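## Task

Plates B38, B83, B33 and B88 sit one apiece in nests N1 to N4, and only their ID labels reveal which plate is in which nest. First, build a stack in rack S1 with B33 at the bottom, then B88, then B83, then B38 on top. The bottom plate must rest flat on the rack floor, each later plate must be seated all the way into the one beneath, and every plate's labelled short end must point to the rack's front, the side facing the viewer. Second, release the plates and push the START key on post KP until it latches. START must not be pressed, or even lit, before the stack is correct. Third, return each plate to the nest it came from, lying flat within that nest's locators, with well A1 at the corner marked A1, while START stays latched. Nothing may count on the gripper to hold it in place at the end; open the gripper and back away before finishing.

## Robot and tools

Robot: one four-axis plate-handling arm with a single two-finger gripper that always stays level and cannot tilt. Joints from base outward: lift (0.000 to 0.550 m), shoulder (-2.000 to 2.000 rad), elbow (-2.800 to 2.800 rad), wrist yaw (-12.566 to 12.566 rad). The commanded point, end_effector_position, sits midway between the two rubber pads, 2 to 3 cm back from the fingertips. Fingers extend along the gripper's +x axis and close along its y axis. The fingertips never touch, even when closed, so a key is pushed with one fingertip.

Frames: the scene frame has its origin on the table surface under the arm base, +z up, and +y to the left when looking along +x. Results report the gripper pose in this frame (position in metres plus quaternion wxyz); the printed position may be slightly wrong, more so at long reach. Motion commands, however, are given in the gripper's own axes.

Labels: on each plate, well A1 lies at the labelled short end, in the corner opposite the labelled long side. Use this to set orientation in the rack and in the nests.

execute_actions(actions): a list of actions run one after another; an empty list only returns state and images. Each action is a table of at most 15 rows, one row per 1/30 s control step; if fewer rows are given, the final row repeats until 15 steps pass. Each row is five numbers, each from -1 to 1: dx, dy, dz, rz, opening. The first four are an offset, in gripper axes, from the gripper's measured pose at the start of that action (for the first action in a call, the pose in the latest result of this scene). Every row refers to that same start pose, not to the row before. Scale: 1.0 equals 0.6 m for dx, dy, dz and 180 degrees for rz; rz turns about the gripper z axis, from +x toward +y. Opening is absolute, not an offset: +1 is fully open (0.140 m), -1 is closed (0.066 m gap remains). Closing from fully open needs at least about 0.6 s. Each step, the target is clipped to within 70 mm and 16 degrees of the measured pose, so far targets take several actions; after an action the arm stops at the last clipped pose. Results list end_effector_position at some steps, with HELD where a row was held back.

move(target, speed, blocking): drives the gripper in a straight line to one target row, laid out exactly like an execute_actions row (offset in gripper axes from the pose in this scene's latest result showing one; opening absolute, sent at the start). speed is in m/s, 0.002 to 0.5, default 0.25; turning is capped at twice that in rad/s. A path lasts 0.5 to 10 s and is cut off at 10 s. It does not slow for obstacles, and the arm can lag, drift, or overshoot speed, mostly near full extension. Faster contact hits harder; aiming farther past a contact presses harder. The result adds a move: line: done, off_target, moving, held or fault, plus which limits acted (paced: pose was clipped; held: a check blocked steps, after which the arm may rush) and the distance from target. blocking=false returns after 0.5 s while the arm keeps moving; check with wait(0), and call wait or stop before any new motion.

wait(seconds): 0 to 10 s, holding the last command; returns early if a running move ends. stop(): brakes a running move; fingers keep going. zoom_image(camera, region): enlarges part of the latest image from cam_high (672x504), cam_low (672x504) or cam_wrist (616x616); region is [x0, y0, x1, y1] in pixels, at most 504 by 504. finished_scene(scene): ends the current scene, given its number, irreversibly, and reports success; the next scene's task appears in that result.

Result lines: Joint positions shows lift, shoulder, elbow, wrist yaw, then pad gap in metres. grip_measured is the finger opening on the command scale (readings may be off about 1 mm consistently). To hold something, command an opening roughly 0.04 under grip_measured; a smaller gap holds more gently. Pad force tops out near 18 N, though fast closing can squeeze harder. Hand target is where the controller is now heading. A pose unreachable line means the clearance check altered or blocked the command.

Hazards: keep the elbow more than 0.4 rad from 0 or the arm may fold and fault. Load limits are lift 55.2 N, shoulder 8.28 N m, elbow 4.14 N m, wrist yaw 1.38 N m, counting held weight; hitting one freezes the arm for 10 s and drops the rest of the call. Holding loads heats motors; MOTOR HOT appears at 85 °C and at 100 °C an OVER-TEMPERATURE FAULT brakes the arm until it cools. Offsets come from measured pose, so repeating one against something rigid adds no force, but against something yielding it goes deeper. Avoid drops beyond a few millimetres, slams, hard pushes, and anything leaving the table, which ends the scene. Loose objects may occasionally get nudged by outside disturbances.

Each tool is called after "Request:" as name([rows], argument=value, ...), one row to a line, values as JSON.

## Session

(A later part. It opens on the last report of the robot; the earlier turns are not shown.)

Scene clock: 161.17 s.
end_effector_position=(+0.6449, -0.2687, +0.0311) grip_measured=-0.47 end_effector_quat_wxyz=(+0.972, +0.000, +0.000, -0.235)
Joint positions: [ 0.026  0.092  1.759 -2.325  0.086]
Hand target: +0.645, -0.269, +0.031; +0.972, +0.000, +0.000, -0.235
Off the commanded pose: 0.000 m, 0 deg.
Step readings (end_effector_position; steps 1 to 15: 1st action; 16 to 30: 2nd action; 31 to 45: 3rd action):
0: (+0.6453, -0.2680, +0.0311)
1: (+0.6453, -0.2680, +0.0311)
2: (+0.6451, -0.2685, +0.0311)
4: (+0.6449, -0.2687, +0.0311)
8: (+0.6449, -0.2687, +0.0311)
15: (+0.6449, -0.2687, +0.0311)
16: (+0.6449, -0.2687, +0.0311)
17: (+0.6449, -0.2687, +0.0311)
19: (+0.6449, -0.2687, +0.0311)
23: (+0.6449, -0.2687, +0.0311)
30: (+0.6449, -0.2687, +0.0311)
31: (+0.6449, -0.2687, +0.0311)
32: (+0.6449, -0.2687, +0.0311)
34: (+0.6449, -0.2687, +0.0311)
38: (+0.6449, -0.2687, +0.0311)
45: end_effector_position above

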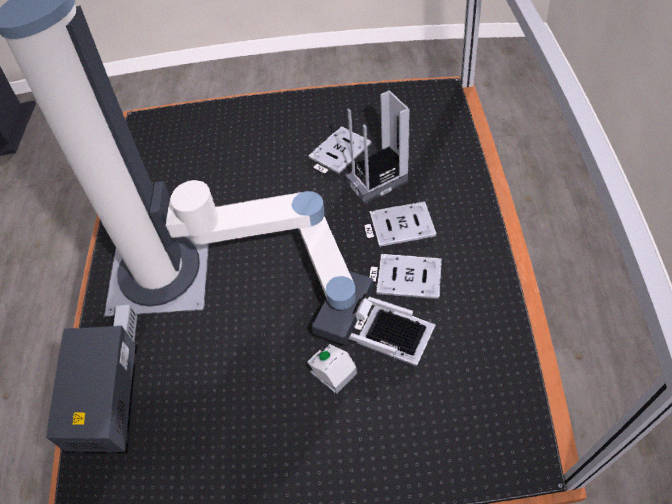

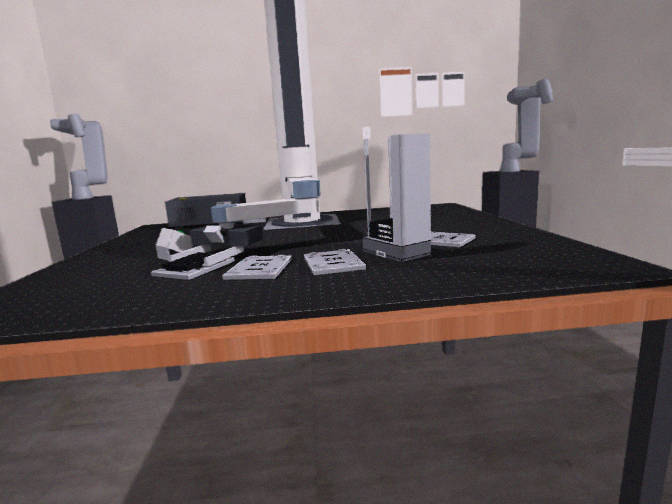

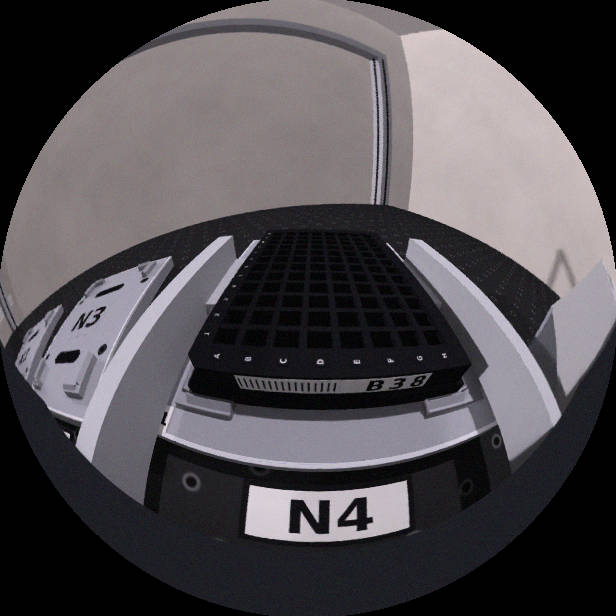

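Request:
move(target=[0,-0.0003,-0.3325,0,-0.515], speed=0.2)

Request:
move(target=[0,0,-0.0085,0,-0.515], speed=0.01)

Request:
execute_actions([
  [[0,0,0,0,0.1]],
])

Request:
move(target=[-0.3,0,0,0,0.1])

Request:
zoom_image(camera="cam_wrist", region=[250,180,380,310])

Request:
move(target=[-0.389,-0.573,-0.03,-0.416,-1])

Scene clock: 178.17 s.
end_effector_position=(+0.6557, +0.2449, +0.1051) grip_measured=-0.47 end_effector_quat_wxyz=(+0.968, +0.000, +0.000, +0.251)
Joint positions: [ 0.1    1.091  1.748 -2.331  0.086]
Hand target: +0.656, +0.245, +0.105; +0.968, +0.000, +0.000, +0.251
Off the commanded pose: 0.000 m, 0 deg.
move: done

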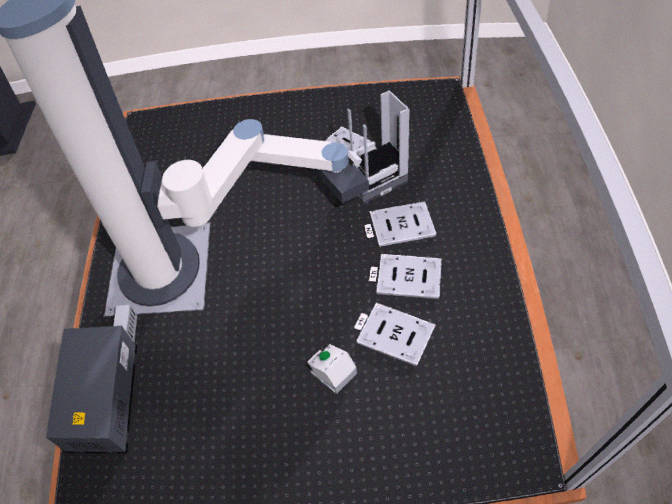

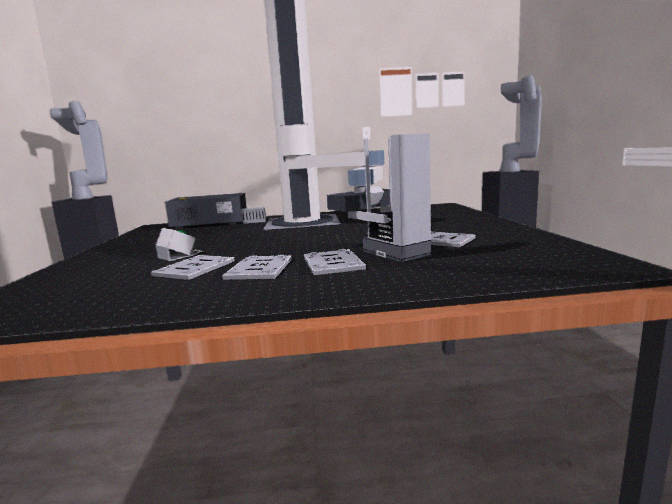

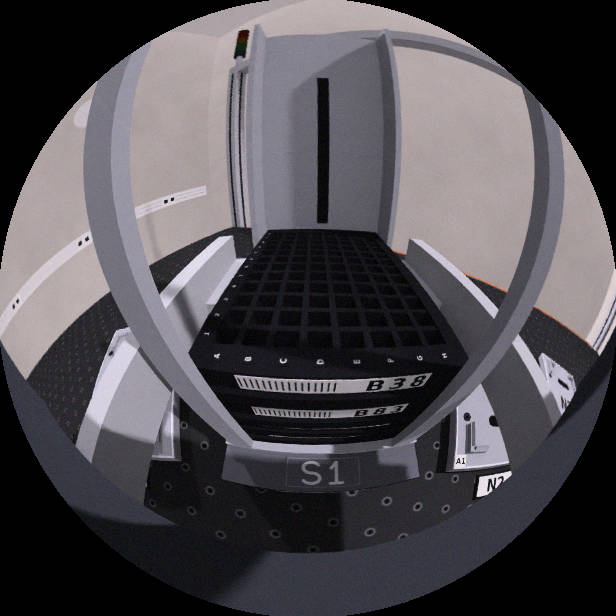

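Scene clock: 178.90 s.
end_effector_position=(+0.6557, +0.2449, +0.1000) grip_measured=-0.47 end_effector_quat_wxyz=(+0.968, +0.000, +0.000, +0.251)
Joint positions: [ 0.095  1.091  1.748 -2.331  0.086]
Hand target: +0.656, +0.245, +0.100; +0.968, +0.000, +0.000, +0.251
Off the commanded pose: 0.000 m, 0 deg.
move: done

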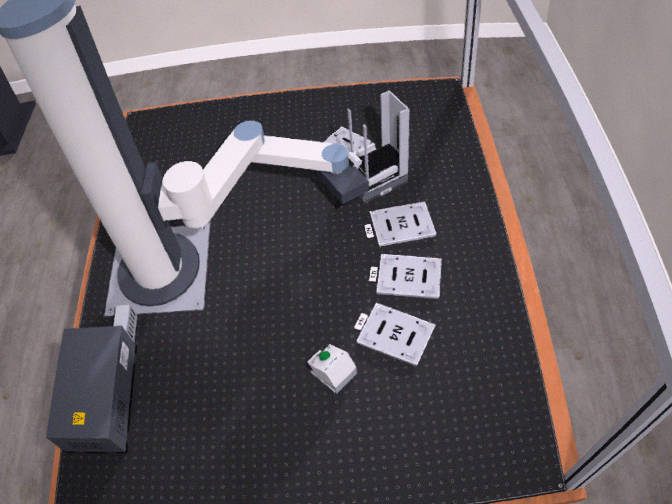

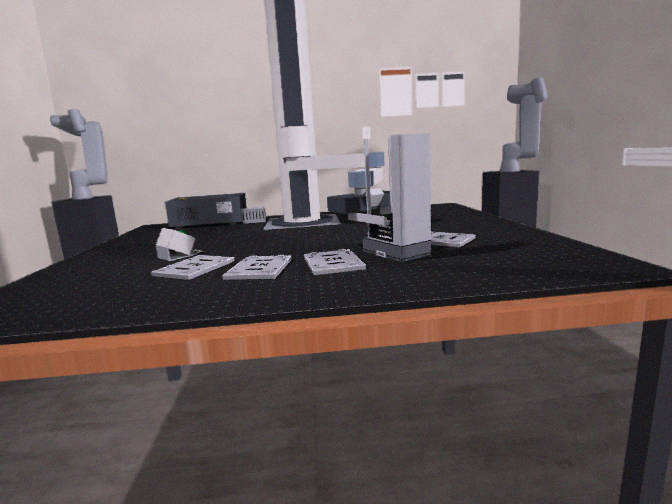

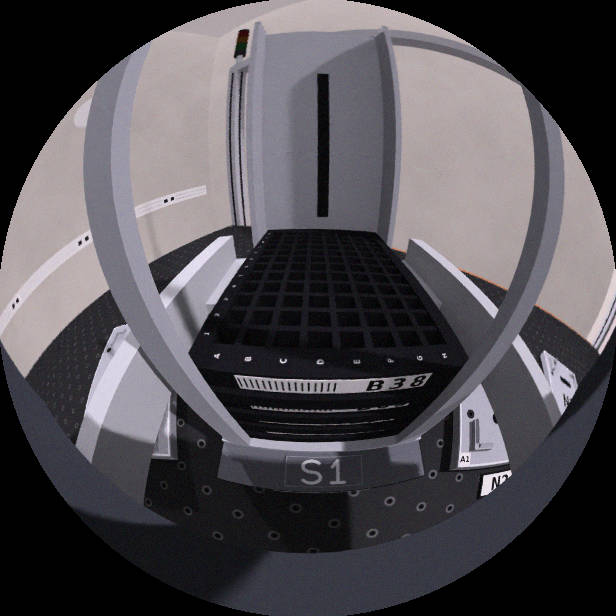

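Scene clock: 179.40 s.
end_effector_position=(+0.6557, +0.2449, +0.1000) grip_measured=+0.10 end_effector_quat_wxyz=(+0.968, +0.000, +0.000, +0.251)
Joint positions: [ 0.095  1.091  1.748 -2.331  0.107]
Hand target: +0.656, +0.245, +0.100; +0.968, +0.000, +0.000, +0.251
Off the commanded pose: 0.000 m, 0 deg.
Step readings (end_effector_position):
0: (+0.6557, +0.2449, +0.1000)
1: (+0.6557, +0.2449, +0.1000)
2: (+0.6557, +0.2449, +0.1000)
4: (+0.6557, +0.2449, +0.1000)
8: (+0.6557, +0.2449, +0.1000)
15: end_effector_position above

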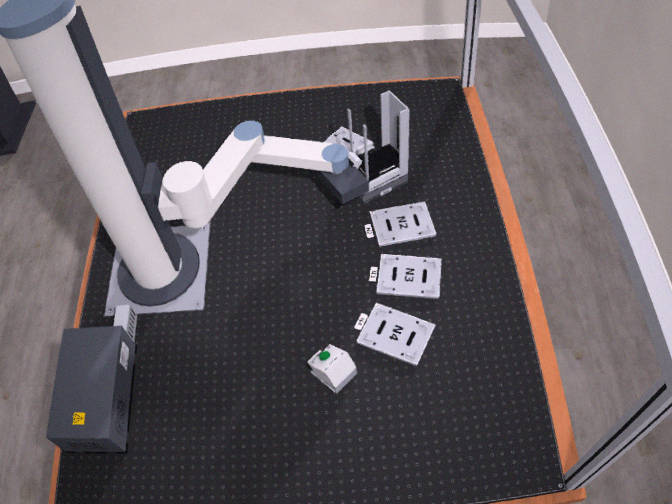

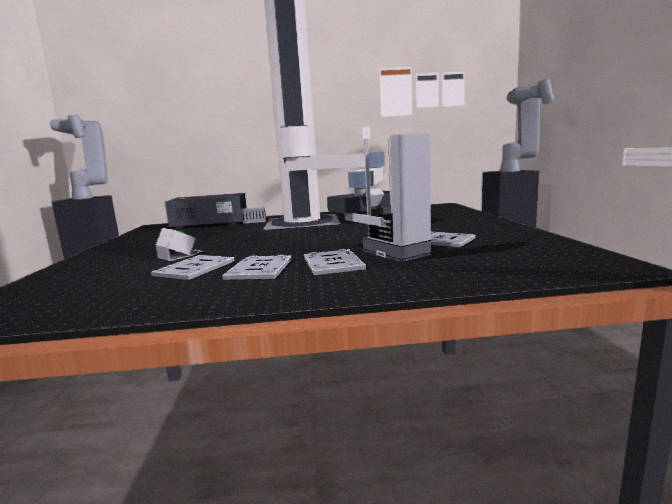

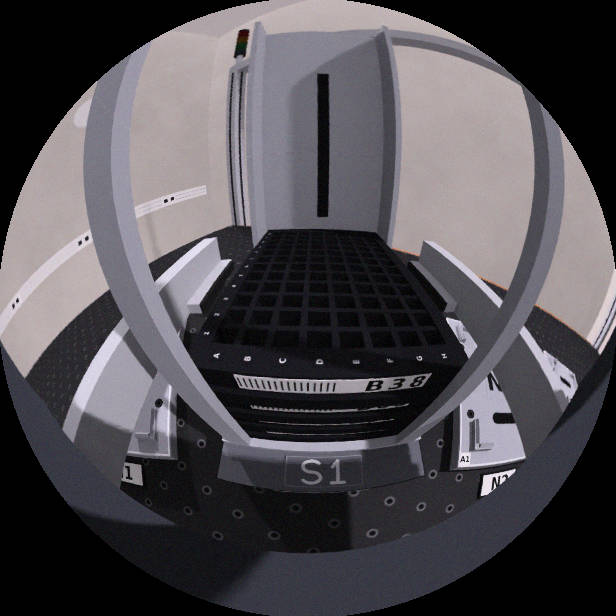

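Scene clock: 180.50 s.
end_effector_position=(+0.4983, +0.1574, +0.1000) grip_measured=+0.10 end_effector_quat_wxyz=(+0.968, +0.000, +0.000, +0.251)
Joint positions: [ 0.095  1.393  0.861 -1.746  0.107]
Hand target: +0.498, +0.157, +0.100; +0.968, +0.000, +0.000, +0.251
Off the commanded pose: 0.000 m, 0 deg.
move: done

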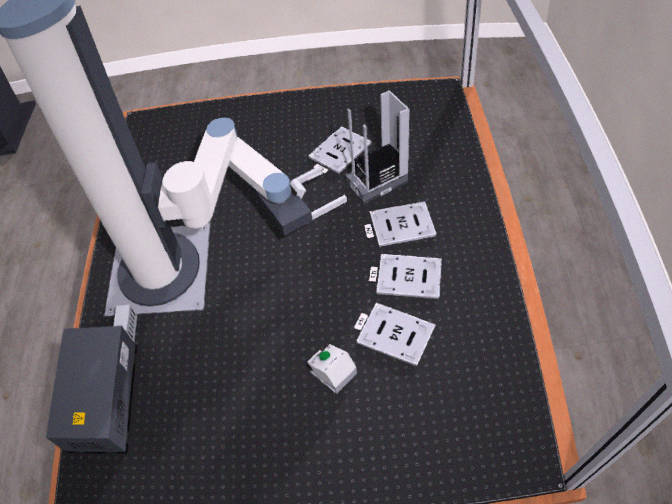

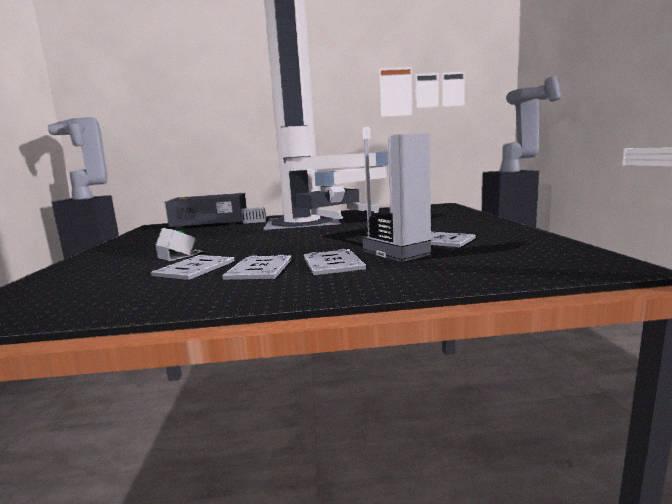

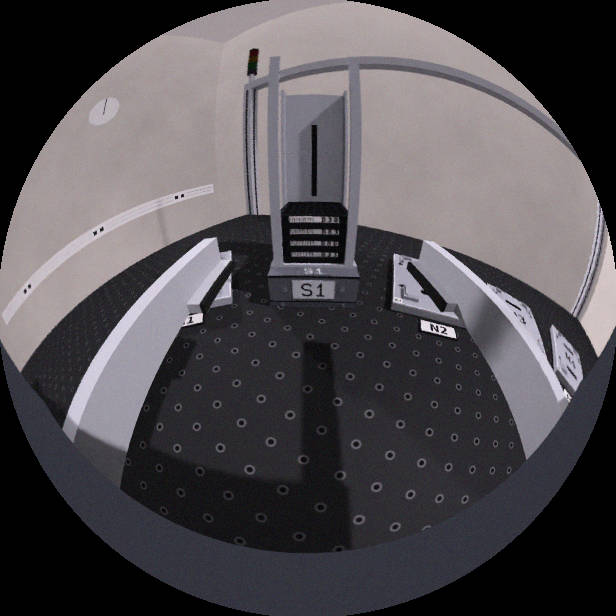

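Region (250, 180, 380, 310) of cam_wrist's 616x616 image, scaled by 3.877, with more detail than that image has.

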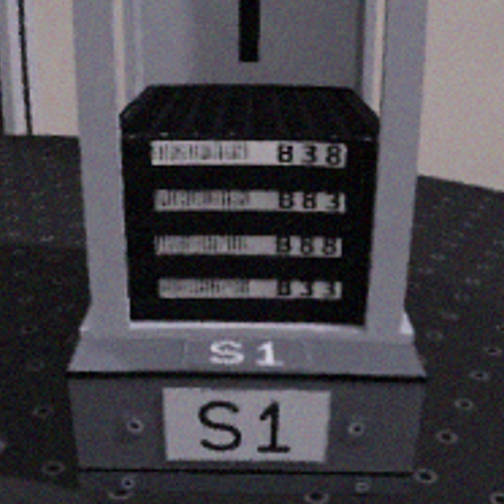

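Scene clock: 183.47 s.
end_effector_position=(+0.4613, -0.2566, +0.0820) grip_measured=-0.99 end_effector_quat_wxyz=(+0.921, +0.000, +0.000, -0.389)
Joint positions: [ 0.077  0.249  0.97  -2.018  0.066]
Hand target: +0.461, -0.257, +0.082; +0.921, +0.000, +0.000, -0.389
Off the commanded pose: 0.000 m, 0 deg.
move: done

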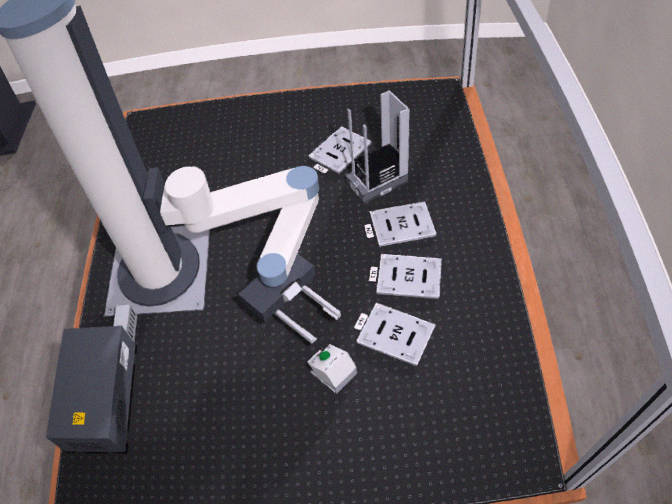

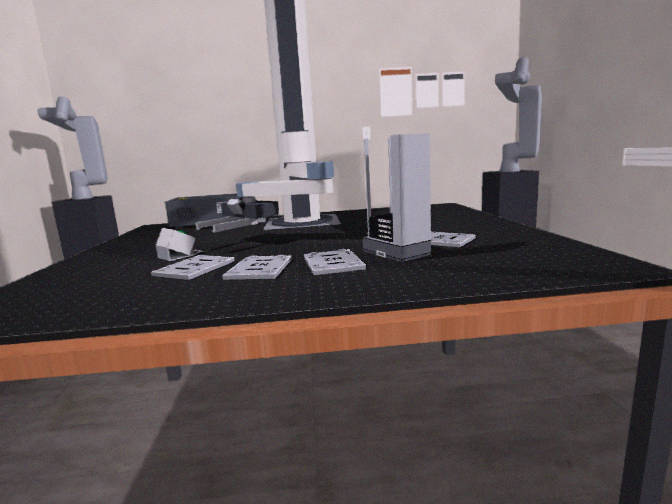

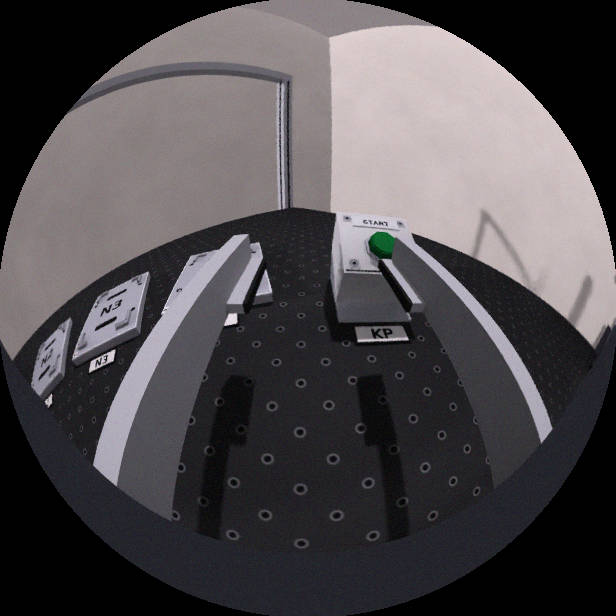

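Request:
move(target=[0.045,-0.008,0,0,-1], speed=0.03)

Request:
zoom_image(camera="cam_high", region=[270,300,390,400])

Scene clock: 188.13 s.
end_effector_position=(+0.4767, -0.2793, +0.0820) grip_measured=-0.99 end_effector_quat_wxyz=(+0.921, +0.000, +0.000, -0.389)
Joint positions: [ 0.077  0.18   1.088 -2.068  0.066]
Hand target: +0.477, -0.279, +0.082; +0.921, +0.000, +0.000, -0.389
Off the commanded pose: 0.000 m, 0 deg.
move: done

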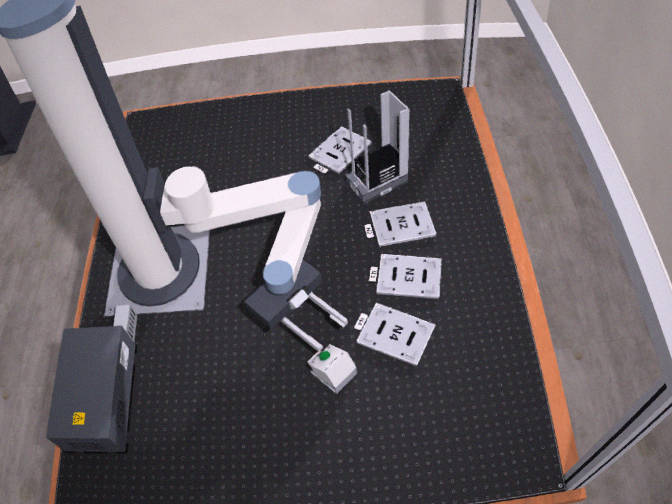

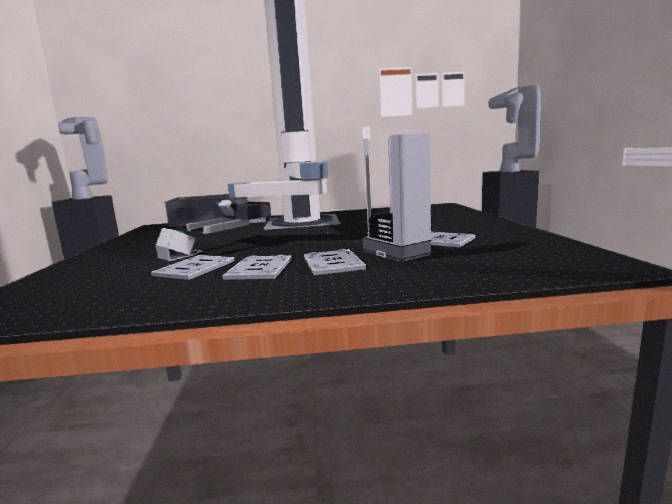

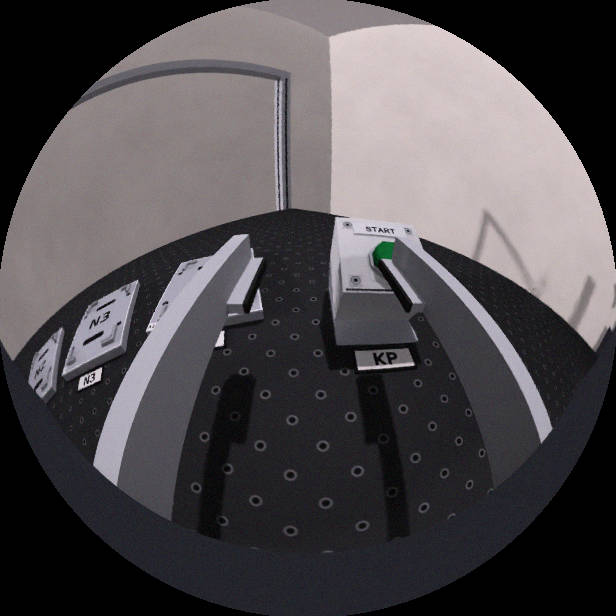

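Region (270, 300, 390, 400) of cam_high's 672x504 image, scaled by 4.200, with more detail than that image has.

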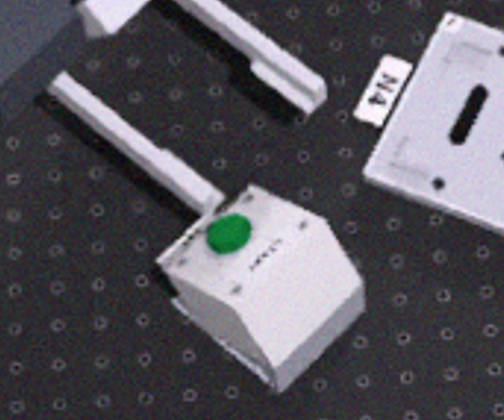

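Request:
move(target=[0.025,0,0,0,-1], speed=0.008)

Request:
zoom_image(camera="cam_high", region=[270,300,390,400])

Scene clock: 192.67 s.
end_effector_position=(+0.4863, -0.2902, +0.0820) grip_measured=-0.99 end_effector_quat_wxyz=(+0.921, +0.000, +0.000, -0.391)
Joint positions: [ 0.077  0.151  1.155 -2.108  0.066]
Hand target: +0.487, -0.290, +0.082; +0.921, +0.000, +0.000, -0.389
Off the commanded pose: 0.001 m, 0 deg.
move: done

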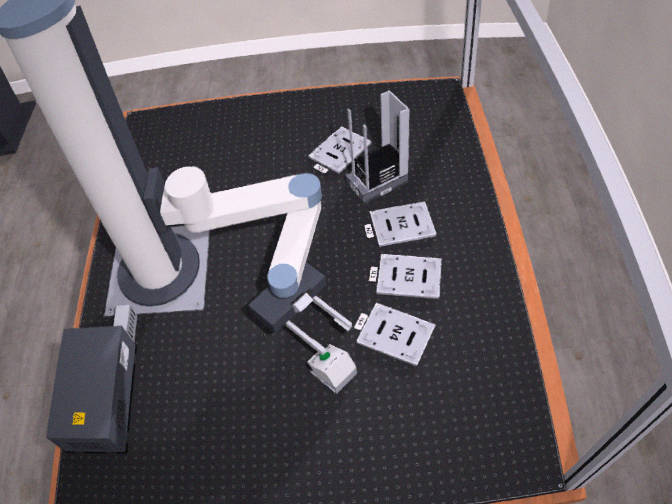

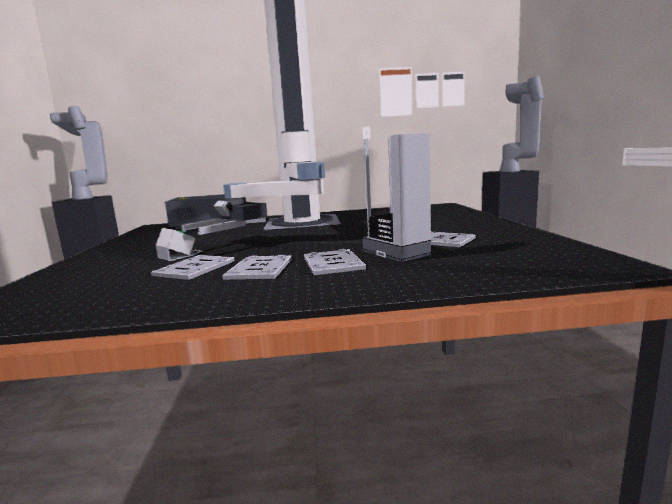

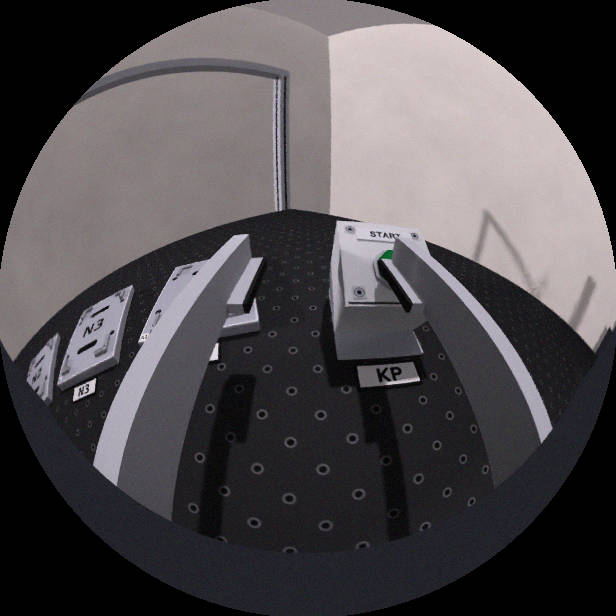

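Region (270, 300, 390, 400) of cam_high's 672x504 image, scaled by 4.200, with more detail than that image has.

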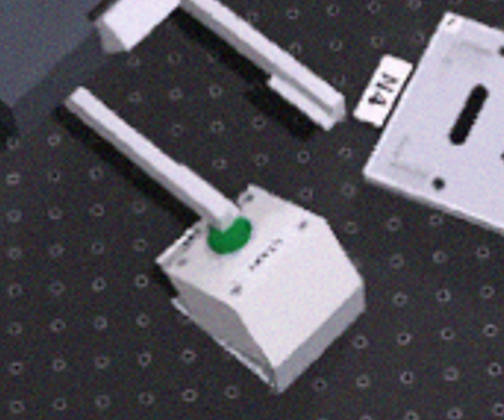

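Request:
move(target=[0.004,0,-0.005,0,-1], speed=0.005)

Request:
move(target=[0.003,0,-0.004,0,-1], speed=0.005)

Request:
move(target=[-0.03,0,0.02,0,-1], speed=0.05)

Scene clock: 197.53 s.
end_effector_position=(+0.4876, -0.2916, +0.0792) grip_measured=-0.99 end_effector_quat_wxyz=(+0.920, +0.000, +0.000, -0.391)
Joint positions: [ 0.074  0.147  1.164 -2.114  0.066]
Hand target: +0.488, -0.292, +0.079; +0.921, +0.000, +0.000, -0.391
Off the commanded pose: 0.001 m, 0 deg.
move: done

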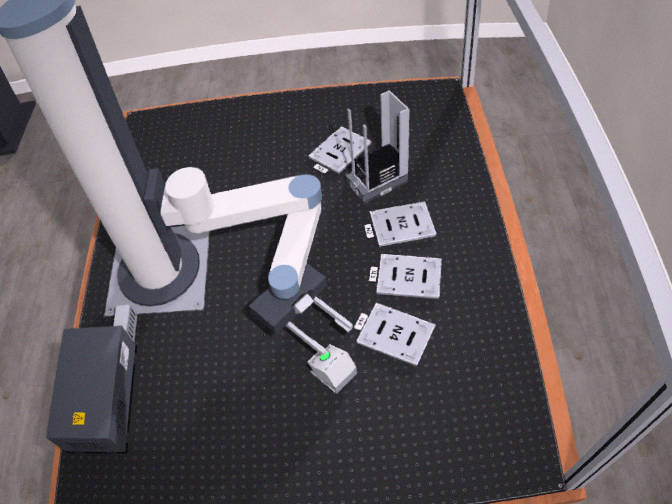

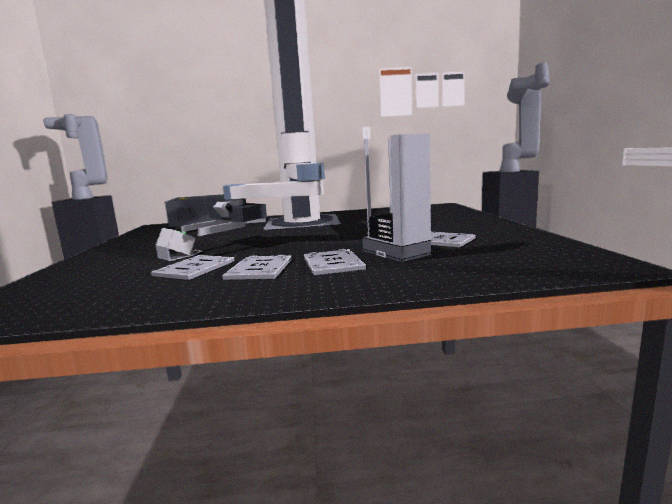

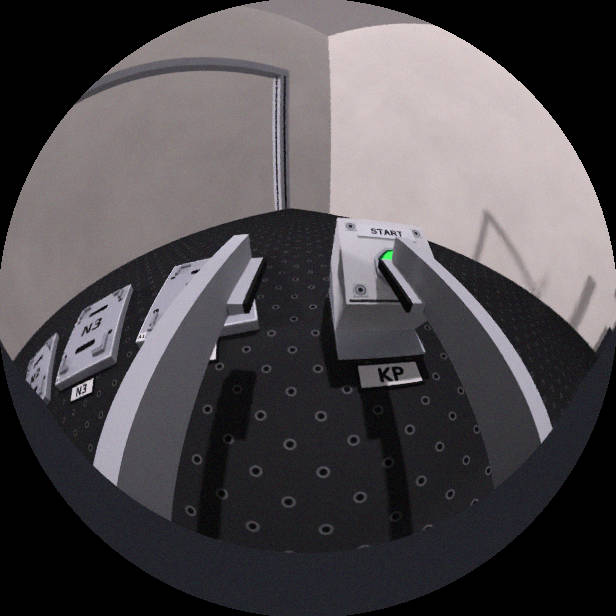

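Scene clock: 198.37 s.
end_effector_position=(+0.4880, -0.2921, +0.0779) grip_measured=-0.99 end_effector_quat_wxyz=(+0.920, +0.000, +0.000, -0.391)
Joint positions: [ 0.073  0.146  1.167 -2.116  0.066]
Hand target: +0.489, -0.293, +0.077; +0.920, +0.000, +0.000, -0.391
Off the commanded pose: 0.002 m, 0 deg.
move: done

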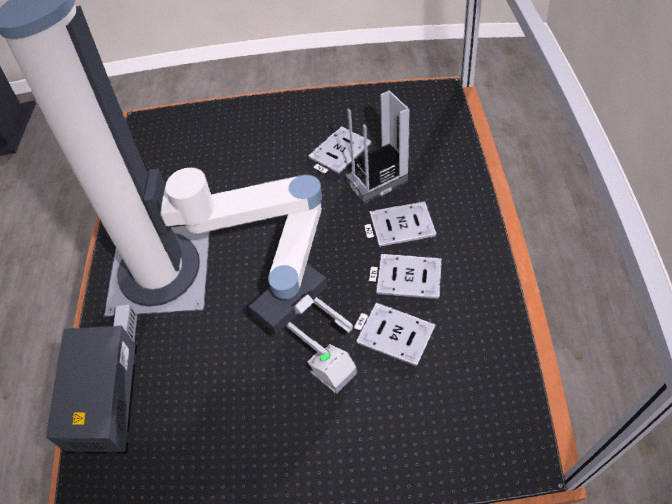

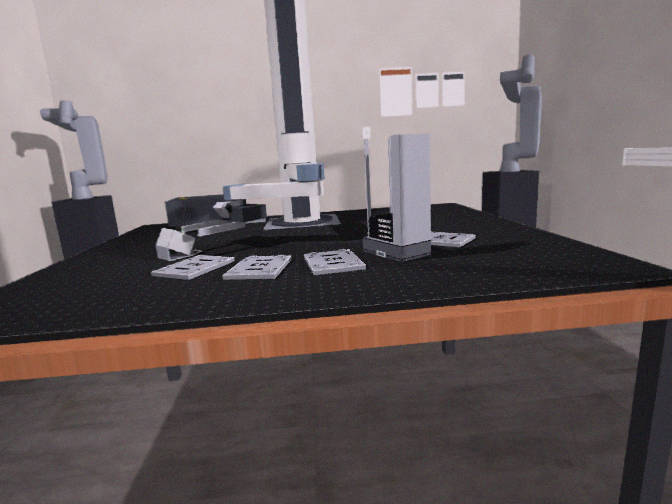

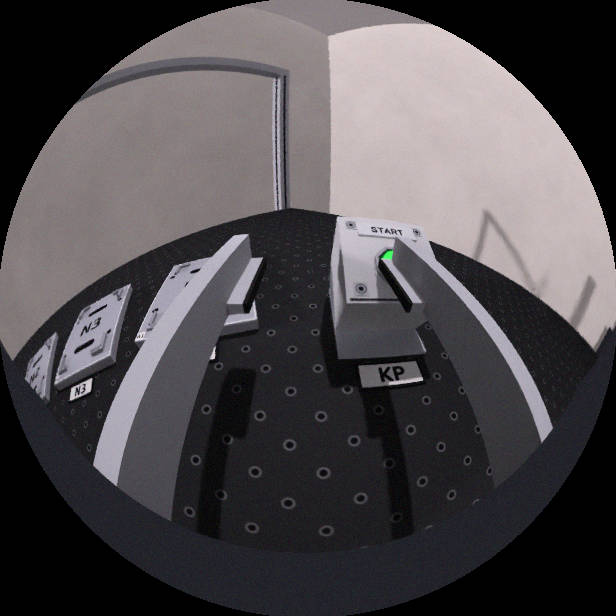

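Scene clock: 199.07 s.
end_effector_position=(+0.4754, -0.2792, +0.0899) grip_measured=-0.99 end_effector_quat_wxyz=(+0.920, +0.000, +0.000, -0.391)
Joint positions: [ 0.085  0.181  1.084 -2.07   0.066]
Hand target: +0.476, -0.279, +0.090; +0.920, +0.000, +0.000, -0.391
Off the commanded pose: 0.000 m, 0 deg.
move: done

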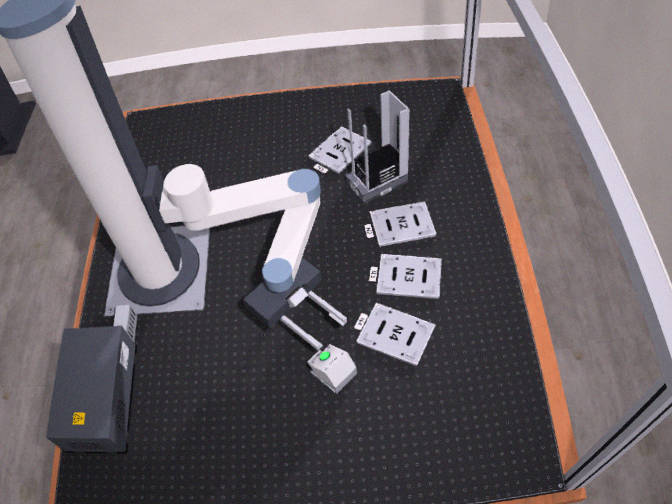

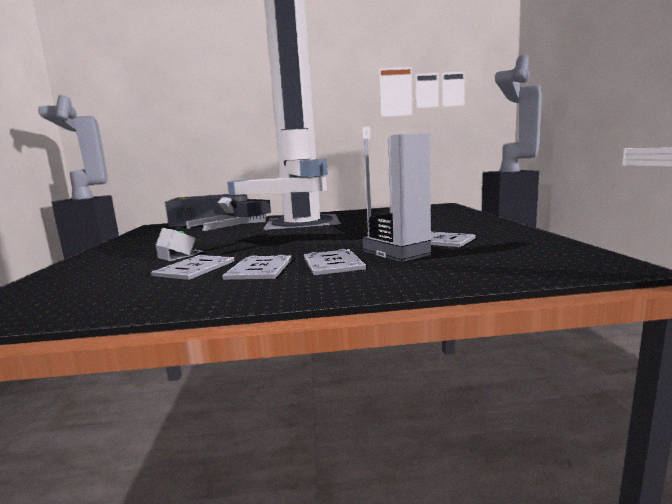

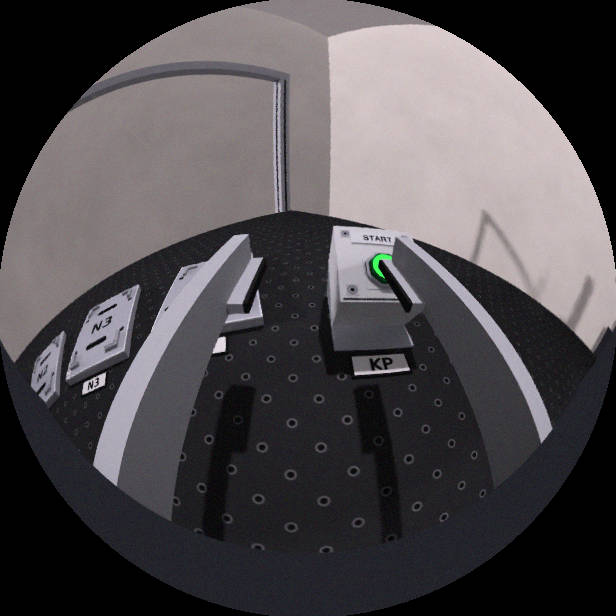

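Request:
move(target=[-0.4975,0.5323,0.0165,0.4175,0.1], speed=0.35)

Scene clock: 203.47 s.
end_effector_position=(+0.4984, +0.1576, +0.0998) grip_measured=+0.10 end_effector_quat_wxyz=(+0.968, +0.000, +0.000, +0.251)
Joint positions: [ 0.095  1.393  0.861 -1.746  0.107]
Hand target: +0.498, +0.157, +0.100; +0.968, +0.000, +0.000, +0.251
Off the commanded pose: 0.000 m, 0 deg.
move: done

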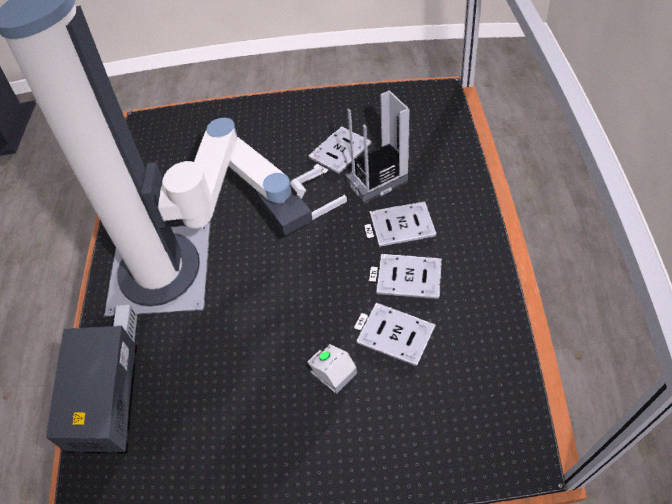

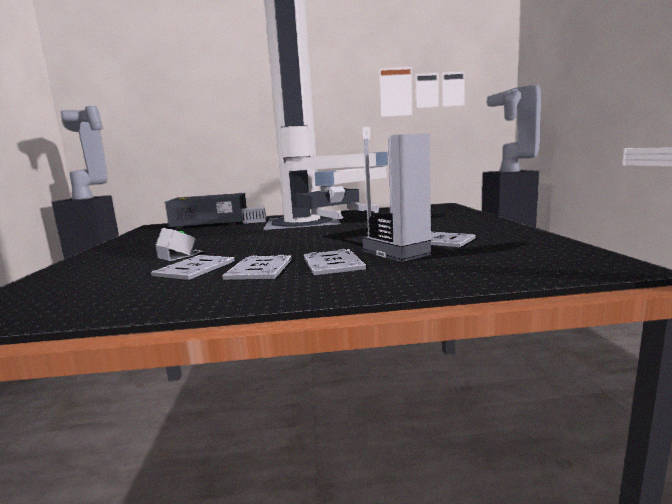

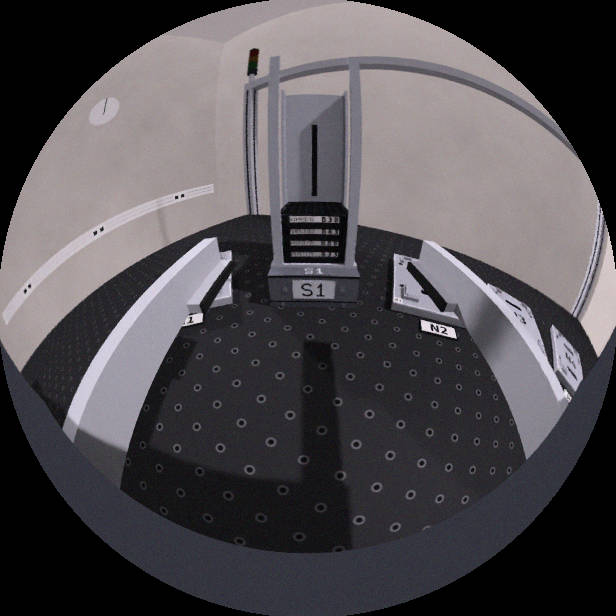

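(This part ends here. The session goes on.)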